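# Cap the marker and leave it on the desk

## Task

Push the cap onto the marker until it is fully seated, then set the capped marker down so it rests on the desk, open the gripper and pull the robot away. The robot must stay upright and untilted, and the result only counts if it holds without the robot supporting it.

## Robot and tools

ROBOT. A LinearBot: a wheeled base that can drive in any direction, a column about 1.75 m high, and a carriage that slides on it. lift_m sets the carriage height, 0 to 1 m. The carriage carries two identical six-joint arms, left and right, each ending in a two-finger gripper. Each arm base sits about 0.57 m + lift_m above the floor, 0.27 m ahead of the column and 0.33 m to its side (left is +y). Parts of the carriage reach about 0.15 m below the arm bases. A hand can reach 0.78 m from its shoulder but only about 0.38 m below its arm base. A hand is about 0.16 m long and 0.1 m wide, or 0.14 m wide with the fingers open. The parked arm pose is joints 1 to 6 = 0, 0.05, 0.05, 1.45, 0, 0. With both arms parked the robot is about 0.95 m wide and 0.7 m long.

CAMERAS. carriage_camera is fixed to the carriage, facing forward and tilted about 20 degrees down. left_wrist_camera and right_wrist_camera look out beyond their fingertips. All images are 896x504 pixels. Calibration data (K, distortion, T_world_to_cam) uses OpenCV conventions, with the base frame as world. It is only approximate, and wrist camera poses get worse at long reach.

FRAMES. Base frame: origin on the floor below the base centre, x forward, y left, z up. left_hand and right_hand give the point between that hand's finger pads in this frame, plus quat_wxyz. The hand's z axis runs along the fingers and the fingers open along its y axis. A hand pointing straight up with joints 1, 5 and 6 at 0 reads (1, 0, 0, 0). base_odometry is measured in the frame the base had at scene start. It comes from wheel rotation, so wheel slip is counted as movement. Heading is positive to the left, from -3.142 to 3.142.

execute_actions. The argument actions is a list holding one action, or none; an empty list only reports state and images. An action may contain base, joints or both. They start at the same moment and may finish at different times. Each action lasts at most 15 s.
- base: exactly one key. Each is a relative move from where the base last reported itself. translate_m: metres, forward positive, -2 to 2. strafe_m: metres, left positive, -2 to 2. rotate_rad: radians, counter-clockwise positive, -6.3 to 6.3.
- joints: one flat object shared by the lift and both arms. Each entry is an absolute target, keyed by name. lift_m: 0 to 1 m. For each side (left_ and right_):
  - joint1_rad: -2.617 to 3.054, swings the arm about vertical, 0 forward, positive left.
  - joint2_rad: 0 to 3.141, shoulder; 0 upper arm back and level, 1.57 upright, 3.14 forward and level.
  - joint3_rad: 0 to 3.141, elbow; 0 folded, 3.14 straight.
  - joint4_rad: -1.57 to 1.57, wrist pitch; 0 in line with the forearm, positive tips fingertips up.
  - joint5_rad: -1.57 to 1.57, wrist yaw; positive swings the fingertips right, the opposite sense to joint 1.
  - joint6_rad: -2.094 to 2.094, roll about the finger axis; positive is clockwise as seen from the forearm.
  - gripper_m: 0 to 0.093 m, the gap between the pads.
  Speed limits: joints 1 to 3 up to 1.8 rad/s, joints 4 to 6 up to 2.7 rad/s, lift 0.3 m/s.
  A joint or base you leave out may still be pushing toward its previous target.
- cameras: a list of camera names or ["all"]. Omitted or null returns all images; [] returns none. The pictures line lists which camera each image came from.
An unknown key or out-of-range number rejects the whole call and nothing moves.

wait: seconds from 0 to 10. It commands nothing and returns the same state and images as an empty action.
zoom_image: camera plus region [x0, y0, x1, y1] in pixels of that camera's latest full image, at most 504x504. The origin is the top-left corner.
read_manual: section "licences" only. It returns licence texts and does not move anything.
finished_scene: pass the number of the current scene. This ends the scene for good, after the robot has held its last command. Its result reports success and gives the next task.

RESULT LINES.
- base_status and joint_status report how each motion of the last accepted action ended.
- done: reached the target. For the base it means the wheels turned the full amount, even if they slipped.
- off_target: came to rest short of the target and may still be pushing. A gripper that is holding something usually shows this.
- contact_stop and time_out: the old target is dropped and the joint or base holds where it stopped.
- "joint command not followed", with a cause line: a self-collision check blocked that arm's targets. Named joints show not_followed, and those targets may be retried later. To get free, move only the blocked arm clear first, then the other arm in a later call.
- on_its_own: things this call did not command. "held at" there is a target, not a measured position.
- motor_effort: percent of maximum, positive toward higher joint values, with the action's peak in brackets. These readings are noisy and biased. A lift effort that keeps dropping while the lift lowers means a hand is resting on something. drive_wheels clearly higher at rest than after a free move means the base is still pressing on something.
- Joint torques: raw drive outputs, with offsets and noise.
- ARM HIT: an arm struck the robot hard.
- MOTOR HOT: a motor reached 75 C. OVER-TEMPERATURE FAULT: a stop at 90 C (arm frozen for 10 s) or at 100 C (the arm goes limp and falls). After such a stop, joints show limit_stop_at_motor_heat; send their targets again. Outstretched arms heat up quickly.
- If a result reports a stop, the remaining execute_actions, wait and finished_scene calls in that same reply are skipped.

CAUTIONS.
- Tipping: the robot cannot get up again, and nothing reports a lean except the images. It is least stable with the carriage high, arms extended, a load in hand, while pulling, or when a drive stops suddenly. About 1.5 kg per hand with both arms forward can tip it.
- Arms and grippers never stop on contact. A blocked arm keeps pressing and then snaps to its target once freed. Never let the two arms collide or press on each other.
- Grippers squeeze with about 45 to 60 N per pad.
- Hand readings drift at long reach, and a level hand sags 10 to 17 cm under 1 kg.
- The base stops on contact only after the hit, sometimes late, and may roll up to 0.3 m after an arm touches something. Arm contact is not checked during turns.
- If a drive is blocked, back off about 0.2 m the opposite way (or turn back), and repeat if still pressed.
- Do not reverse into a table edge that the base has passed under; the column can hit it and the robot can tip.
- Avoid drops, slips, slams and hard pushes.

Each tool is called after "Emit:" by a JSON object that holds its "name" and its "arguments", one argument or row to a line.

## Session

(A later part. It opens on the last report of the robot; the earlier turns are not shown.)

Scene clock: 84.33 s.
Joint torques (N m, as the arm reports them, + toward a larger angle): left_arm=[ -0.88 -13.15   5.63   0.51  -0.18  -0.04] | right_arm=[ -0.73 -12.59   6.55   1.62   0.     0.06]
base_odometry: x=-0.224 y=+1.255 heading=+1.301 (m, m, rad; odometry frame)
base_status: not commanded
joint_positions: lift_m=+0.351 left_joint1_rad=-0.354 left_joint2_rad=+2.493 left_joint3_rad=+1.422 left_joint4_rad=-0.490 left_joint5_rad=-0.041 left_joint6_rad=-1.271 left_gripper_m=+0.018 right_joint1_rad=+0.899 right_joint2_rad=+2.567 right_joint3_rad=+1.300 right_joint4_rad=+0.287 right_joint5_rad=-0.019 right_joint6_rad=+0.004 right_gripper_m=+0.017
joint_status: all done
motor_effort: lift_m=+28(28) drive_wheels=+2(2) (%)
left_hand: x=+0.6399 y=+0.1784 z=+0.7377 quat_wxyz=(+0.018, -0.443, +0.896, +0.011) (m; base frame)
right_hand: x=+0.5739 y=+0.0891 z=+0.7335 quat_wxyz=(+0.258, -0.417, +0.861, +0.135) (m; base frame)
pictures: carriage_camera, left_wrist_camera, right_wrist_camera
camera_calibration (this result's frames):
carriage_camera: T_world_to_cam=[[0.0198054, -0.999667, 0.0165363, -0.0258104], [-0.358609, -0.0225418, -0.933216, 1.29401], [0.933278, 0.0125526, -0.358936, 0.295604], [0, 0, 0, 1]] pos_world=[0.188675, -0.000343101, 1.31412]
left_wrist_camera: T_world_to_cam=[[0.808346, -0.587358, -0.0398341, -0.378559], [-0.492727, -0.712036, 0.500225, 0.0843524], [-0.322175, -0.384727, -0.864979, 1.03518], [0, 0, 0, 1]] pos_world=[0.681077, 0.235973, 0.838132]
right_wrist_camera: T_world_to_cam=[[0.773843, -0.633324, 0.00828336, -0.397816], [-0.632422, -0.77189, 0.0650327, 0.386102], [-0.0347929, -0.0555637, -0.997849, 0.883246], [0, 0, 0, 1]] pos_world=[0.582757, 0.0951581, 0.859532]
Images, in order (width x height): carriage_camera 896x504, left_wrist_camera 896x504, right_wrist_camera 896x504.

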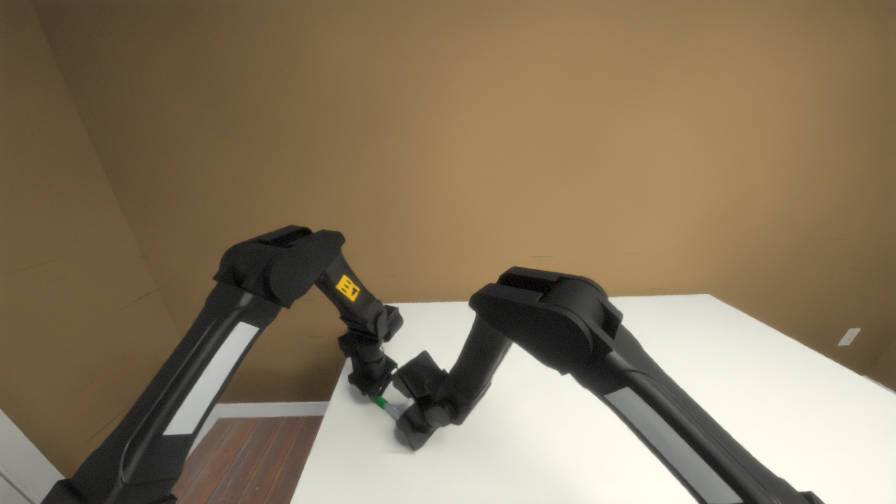

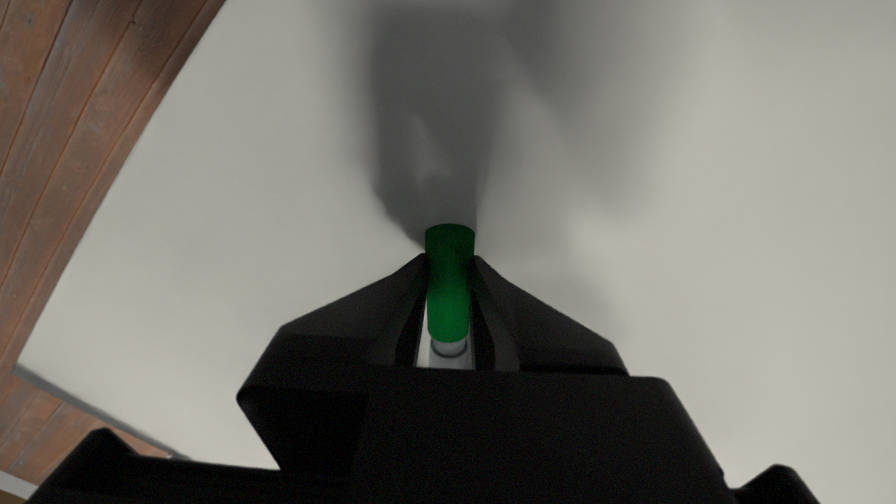

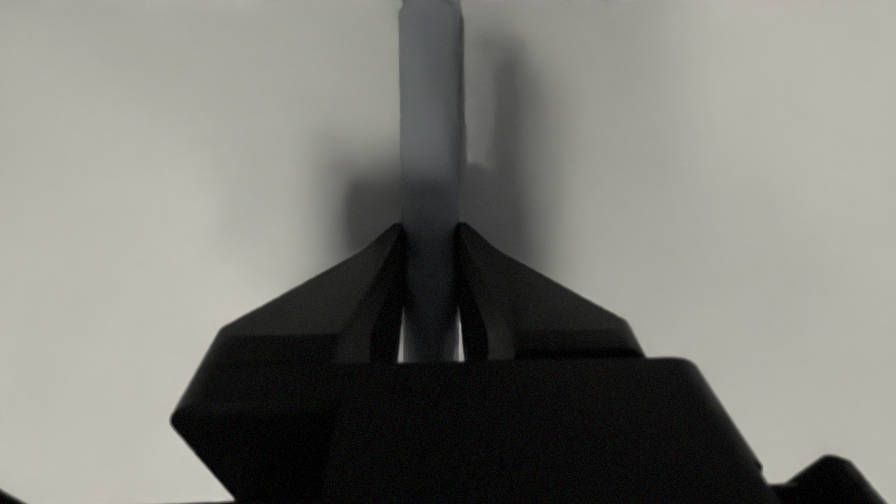

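Emit:
{"name": "execute_actions", "arguments": {
  "actions": [
    {"joints":{"right_joint2_rad":2.57,"right_joint3_rad":1.375,"right_joint4_rad":0.43,"left_joint1_rad":-0.40,"left_joint5_rad":0.11,"left_joint4_rad":-0.55,"left_joint3_rad":1.405,"left_joint2_rad":2.515}}
  ]
}}

Scene clock: 87.47 s.
Joint torques (N m, as the arm reports them, + toward a larger angle): left_arm=[ -2.47 -11.99   4.15  -0.04   1.09  -0.04] | right_arm=[ -0.72 -15.01  10.21   3.74   0.03   0.09]
base_odometry: x=-0.224 y=+1.255 heading=+1.301 (m, m, rad; odometry frame)
base_status: not commanded
joint_positions: lift_m=+0.351 left_joint1_rad=-0.366 left_joint2_rad=+2.493 left_joint3_rad=+1.422 left_joint4_rad=-0.499 left_joint5_rad=-0.019 left_joint6_rad=-1.272 left_gripper_m=+0.018 right_joint1_rad=+0.899 right_joint2_rad=+2.571 right_joint3_rad=+1.320 right_joint4_rad=+0.283 right_joint5_rad=-0.021 right_joint6_rad=+0.001 right_gripper_m=+0.017
joint_status: left_joint1_rad off_target (ended at -0.366, target -0.400); left_joint4_rad off_target (ended at -0.499, target -0.550); left_joint5_rad off_target (ended at -0.019, target +0.110); right_joint3_rad off_target (ended at +1.320, target +1.375); right_joint4_rad off_target (ended at +0.282, target +0.430); the others done
motor_effort: lift_m=+28(28) drive_wheels=+2(2) (%)
left_hand: x=+0.6349 y=+0.1710 z=+0.7375 quat_wxyz=(+0.007, -0.438, +0.899, +0.006) (m; base frame)
right_hand: x=+0.5777 y=+0.0944 z=+0.7366 quat_wxyz=(+0.263, -0.417, +0.859, +0.138) (m; base frame)
pictures: carriage_camera, left_wrist_camera, right_wrist_camera
camera_calibration (this result's frames):
carriage_camera: T_world_to_cam=[[0.0198054, -0.999667, 0.0165363, -0.0258104], [-0.358609, -0.0225418, -0.933216, 1.29401], [0.933278, 0.0125526, -0.358936, 0.295604], [0, 0, 0, 1]] pos_world=[0.188675, -0.000343101, 1.31412]
left_wrist_camera: T_world_to_cam=[[0.800843, -0.597382, -0.0422493, -0.370597], [-0.492715, -0.697342, 0.520525, 0.0591694], [-0.340414, -0.396042, -0.8528, 1.03513], [0, 0, 0, 1]] pos_world=[0.678318, 0.22983, 0.836305]
right_wrist_camera: T_world_to_cam=[[0.776087, -0.630579, 0.00763773, -0.398567], [-0.630031, -0.774773, 0.0527936, 0.400281], [-0.0273731, -0.0457845, -0.998576, 0.882093], [0, 0, 0, 1]] pos_world=[0.585658, 0.0991853, 0.862749]
Images, in order (width x height): carriage_camera 896x504, left_wrist_camera 896x504, right_wrist_camera 896x504.

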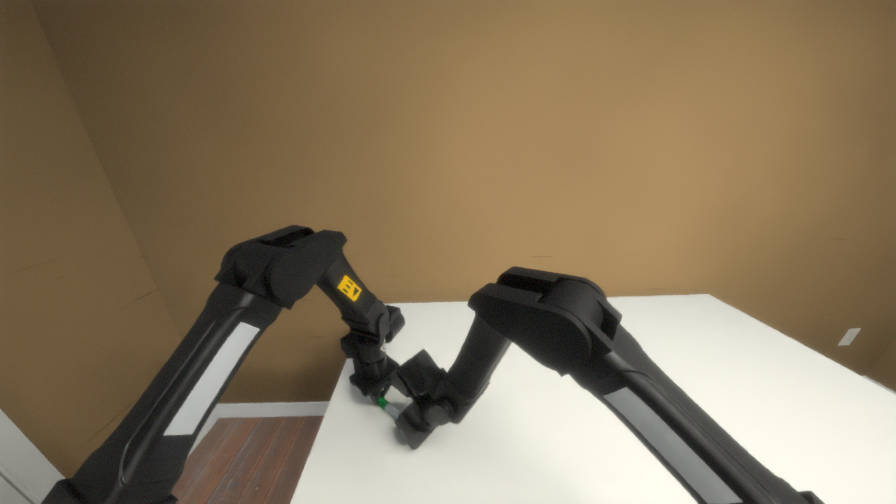

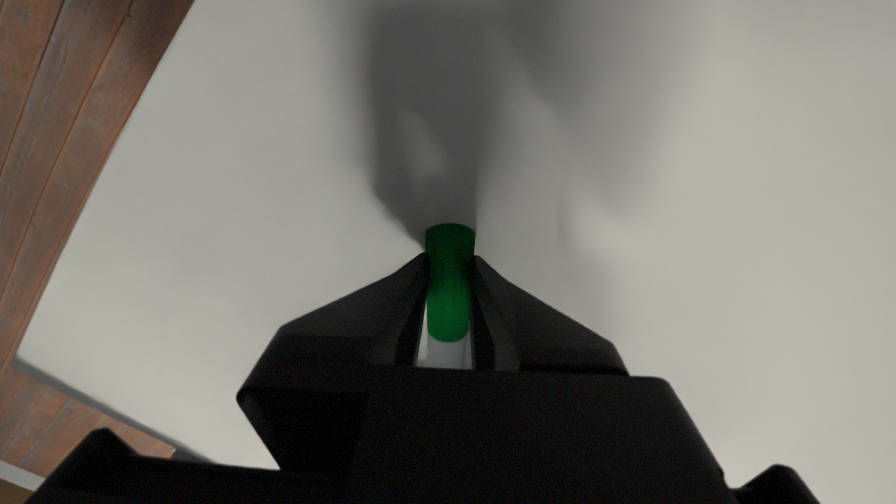

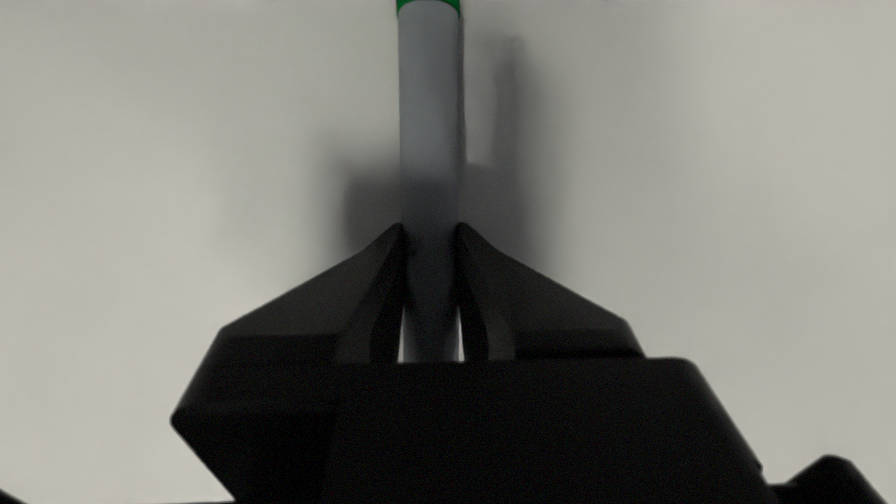

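Looks seated. Relax and release.

Emit:
{"name": "execute_actions", "arguments": {
  "actions": [
    {"joints":{"right_joint2_rad":2.585,"right_joint3_rad":1.31,"right_joint4_rad":0.275,"left_joint1_rad":-0.36,"left_joint5_rad":-0.03,"left_joint4_rad":-0.495,"left_joint3_rad":1.42,"left_joint2_rad":2.5}}
  ],
  "cameras": []
}}

Emit:
{"name": "execute_actions", "arguments": {
  "actions": [
    {"joints":{"left_gripper_m":0.06,"right_gripper_m":0.06}}
  ],
  "cameras": []
}}

Emit:
{"name": "execute_actions", "arguments": {
  "actions": [
    {"joints":{"lift_m":0.41}}
  ],
  "cameras": ["left_wrist_camera","right_wrist_camera"]
}}

Emit:
{"name": "zoom_image", "arguments": {
  "camera": "left_wrist_camera",
  "region": [370,170,530,330]
}}

Scene clock: 91.87 s.
Joint torques (N m, as the arm reports them, + toward a larger angle): left_arm=[ -0.36 -13.2    5.59   0.44  -0.29  -0.05] | right_arm=[ -0.58 -14.04   4.92   1.89   0.01   0.09]
base_odometry: x=-0.224 y=+1.255 heading=+1.301 (m, m, rad; odometry frame)
base_status: not commanded
joint_positions: lift_m=+0.351 left_joint1_rad=-0.360 left_joint2_rad=+2.493 left_joint3_rad=+1.422 left_joint4_rad=-0.490 left_joint5_rad=-0.022 left_joint6_rad=-1.272 left_gripper_m=+0.018 right_joint1_rad=+0.897 right_joint2_rad=+2.574 right_joint3_rad=+1.320 right_joint4_rad=+0.281 right_joint5_rad=-0.020 right_joint6_rad=+0.001 right_gripper_m=+0.017
joint_status: all done
motor_effort: lift_m=+28(28) drive_wheels=+2(2) (%)
left_hand: x=+0.6380 y=+0.1729 z=+0.7376 quat_wxyz=(+0.011, -0.440, +0.898, +0.004) (m; base frame)
right_hand: x=+0.5775 y=+0.0926 z=+0.7344 quat_wxyz=(+0.261, -0.417, +0.860, +0.136) (m; base frame)
pictures: none
No camera images: the call's "cameras" was empty. Leave "cameras" out to get every camera's image.

Scene clock: 92.50 s.
Joint torques (N m, as the arm reports them, + toward a larger angle): left_arm=[ -0.36 -13.19   5.7    0.45  -0.27  -0.03] | right_arm=[ -0.56 -14.     4.97   1.88   0.01   0.08]
base_odometry: x=-0.224 y=+1.255 heading=+1.301 (m, m, rad; odometry frame)
base_status: not commanded
joint_positions: lift_m=+0.351 left_joint1_rad=-0.360 left_joint2_rad=+2.493 left_joint3_rad=+1.422 left_joint4_rad=-0.490 left_joint5_rad=-0.023 left_joint6_rad=-1.272 left_gripper_m=+0.060 right_joint1_rad=+0.897 right_joint2_rad=+2.574 right_joint3_rad=+1.320 right_joint4_rad=+0.281 right_joint5_rad=-0.020 right_joint6_rad=+0.001 right_gripper_m=+0.060
joint_status: all done
motor_effort: lift_m=+27(28) drive_wheels=+2(2) (%)
left_hand: x=+0.6381 y=+0.1731 z=+0.7376 quat_wxyz=(+0.012, -0.440, +0.898, +0.004) (m; base frame)
right_hand: x=+0.5775 y=+0.0926 z=+0.7344 quat_wxyz=(+0.261, -0.417, +0.860, +0.136) (m; base frame)
pictures: none
No camera images: the call's "cameras" was empty. Leave "cameras" out to get every camera's image.

Scene clock: 93.27 s.
Joint torques (N m, as the arm reports them, + toward a larger angle): left_arm=[ -0.32 -13.1    5.66   0.43  -0.25  -0.04] | right_arm=[ -0.45 -14.2    4.97   1.87   0.01   0.09]
base_odometry: x=-0.224 y=+1.255 heading=+1.301 (m, m, rad; odometry frame)
base_status: not commanded
joint_positions: lift_m=+0.410 left_joint1_rad=-0.360 left_joint2_rad=+2.493 left_joint3_rad=+1.422 left_joint4_rad=-0.491 left_joint5_rad=-0.025 left_joint6_rad=-1.272 left_gripper_m=+0.060 right_joint1_rad=+0.897 right_joint2_rad=+2.577 right_joint3_rad=+1.320 right_joint4_rad=+0.282 right_joint5_rad=-0.020 right_joint6_rad=+0.001 right_gripper_m=+0.060
joint_status: all done
motor_effort: lift_m=+33(40) drive_wheels=+2(3) (%)
left_hand: x=+0.6379 y=+0.1735 z=+0.7961 quat_wxyz=(+0.012, -0.440, +0.898, +0.005) (m; base frame)
right_hand: x=+0.5775 y=+0.0922 z=+0.7921 quat_wxyz=(+0.260, -0.417, +0.860, +0.136) (m; base frame)
pictures: left_wrist_camera, right_wrist_camera
camera_calibration (this result's frames):
left_wrist_camera: T_world_to_cam=[[0.804651, -0.592637, -0.0363032, -0.377036], [-0.493752, -0.701843, 0.513445, 0.0390209], [-0.329766, -0.395219, -0.857354, 1.08375], [0, 0, 0, 1]] pos_world=[0.680033, 0.232259, 0.895435]
right_wrist_camera: T_world_to_cam=[[0.774366, -0.632674, 0.00897153, -0.400121], [-0.631988, -0.77268, 0.0596347, 0.39106], [-0.0307972, -0.051849, -0.99818, 0.939635], [0, 0, 0, 1]] pos_world=[0.585923, 0.0977372, 0.918194]
Images, in order (width x height): left_wrist_camera 896x504, right_wrist_camera 896x504.

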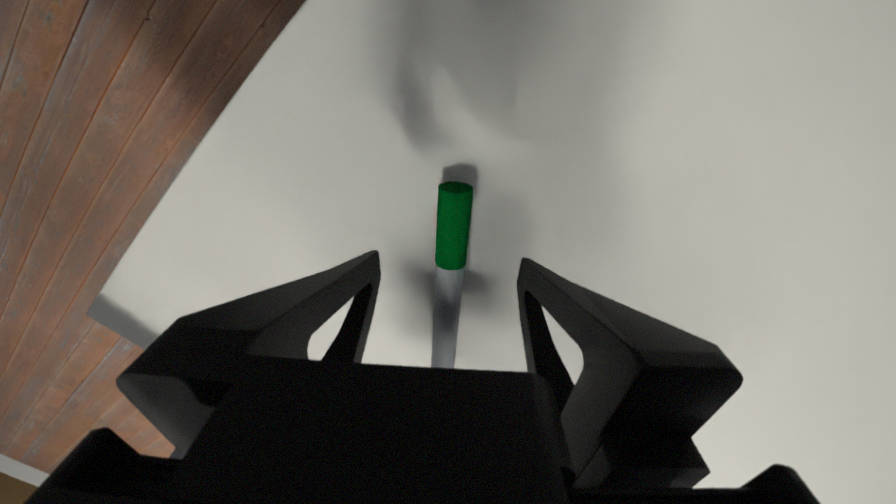

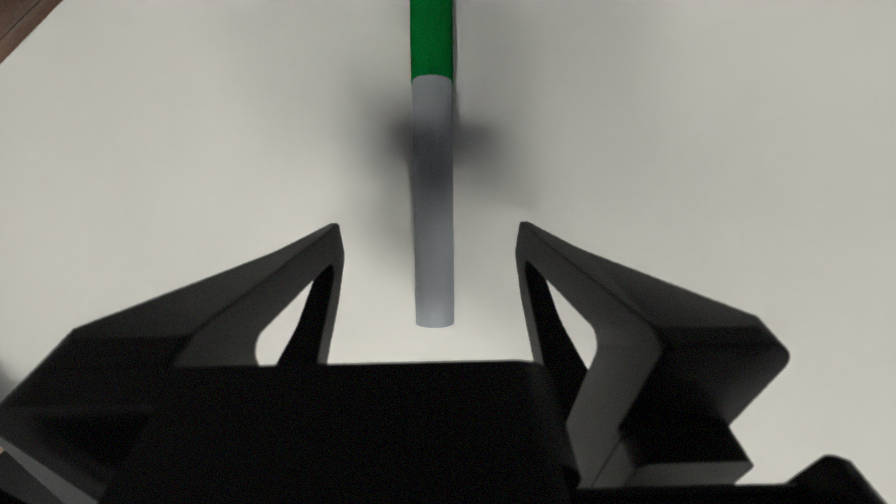

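Region (370, 170, 530, 330) of left_wrist_camera's 896x504 image, scaled by 3.150, with more detail than that image has.

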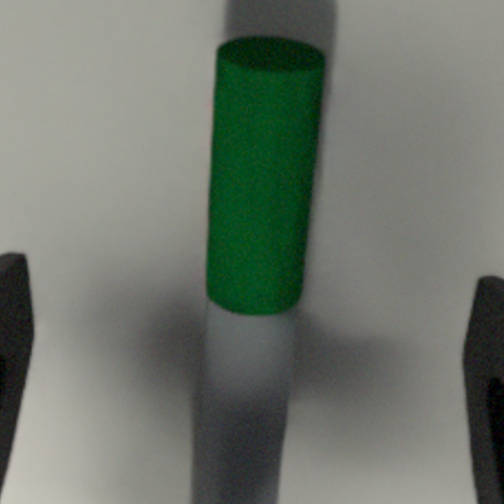

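Emit:
{"name": "execute_actions", "arguments": {
  "actions": [
    {"base":{"translate_m":-0.3},"joints":{"right_joint1_rad":0,"right_joint2_rad":1,"right_joint3_rad":0.4,"right_joint4_rad":-0.2,"left_joint1_rad":0.1,"left_joint2_rad":1,"left_joint3_rad":0.4}}
  ],
  "cameras": ["carriage_camera"]
}}

Emit:
{"name": "finished_scene", "arguments": {
  "scene": 1
}}

Scene clock: 98.30 s.
Joint torques (N m, as the arm reports them, + toward a larger angle): left_arm=[-0.34 -2.62  7.66  1.56 -0.13  0.01] | right_arm=[-0.36 -3.28  7.54  2.17 -0.03  0.09]
base_odometry: x=-0.304 y=+0.966 heading=+1.301 (m, m, rad; odometry frame)
base_status: done
joint_positions: lift_m=+0.410 left_joint1_rad=+0.097 left_joint2_rad=+1.008 left_joint3_rad=+0.411 left_joint4_rad=-0.492 left_joint5_rad=-0.034 left_joint6_rad=-1.272 left_gripper_m=+0.060 right_joint1_rad=+0.005 right_joint2_rad=+1.011 right_joint3_rad=+0.418 right_joint4_rad=-0.191 right_joint5_rad=-0.015 right_joint6_rad=+0.001 right_gripper_m=+0.060
joint_status: all done
motor_effort: lift_m=+33(33) drive_wheels=-1(11) (%)
left_hand: x=+0.4873 y=+0.3395 z=+0.9862 quat_wxyz=(+0.208, -0.617, +0.750, -0.118) (m; base frame)
right_hand: x=+0.5502 y=-0.3073 z=+1.0317 quat_wxyz=(+0.383, -0.005, +0.924, +0.008) (m; base frame)
pictures: carriage_camera
camera_calibration (this result's frames):
carriage_camera: T_world_to_cam=[[0.0198054, -0.999667, 0.0165363, -0.02678], [-0.358609, -0.0225418, -0.933216, 1.34873], [0.933278, 0.0125526, -0.358936, 0.31665], [0, 0, 0, 1]] pos_world=[0.188675, -0.000343101, 1.37275]
Images, in order (width x height): carriage_camera 896x504.

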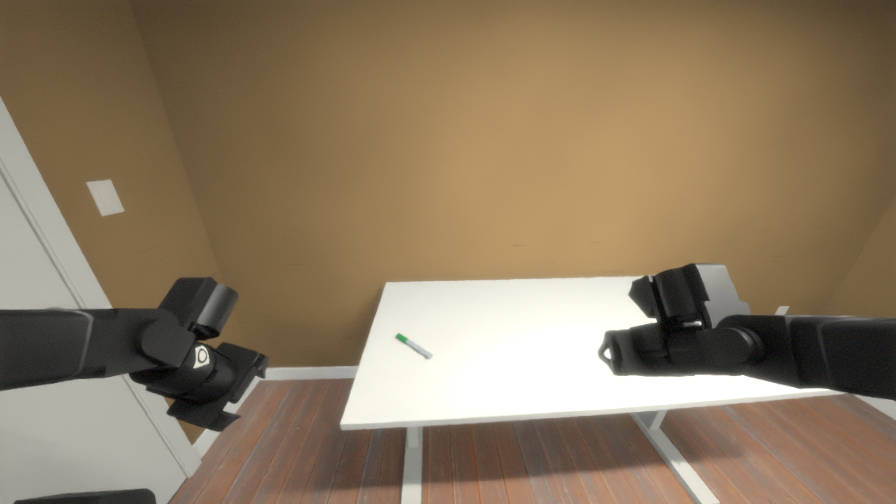

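The scene is finished: the task was done.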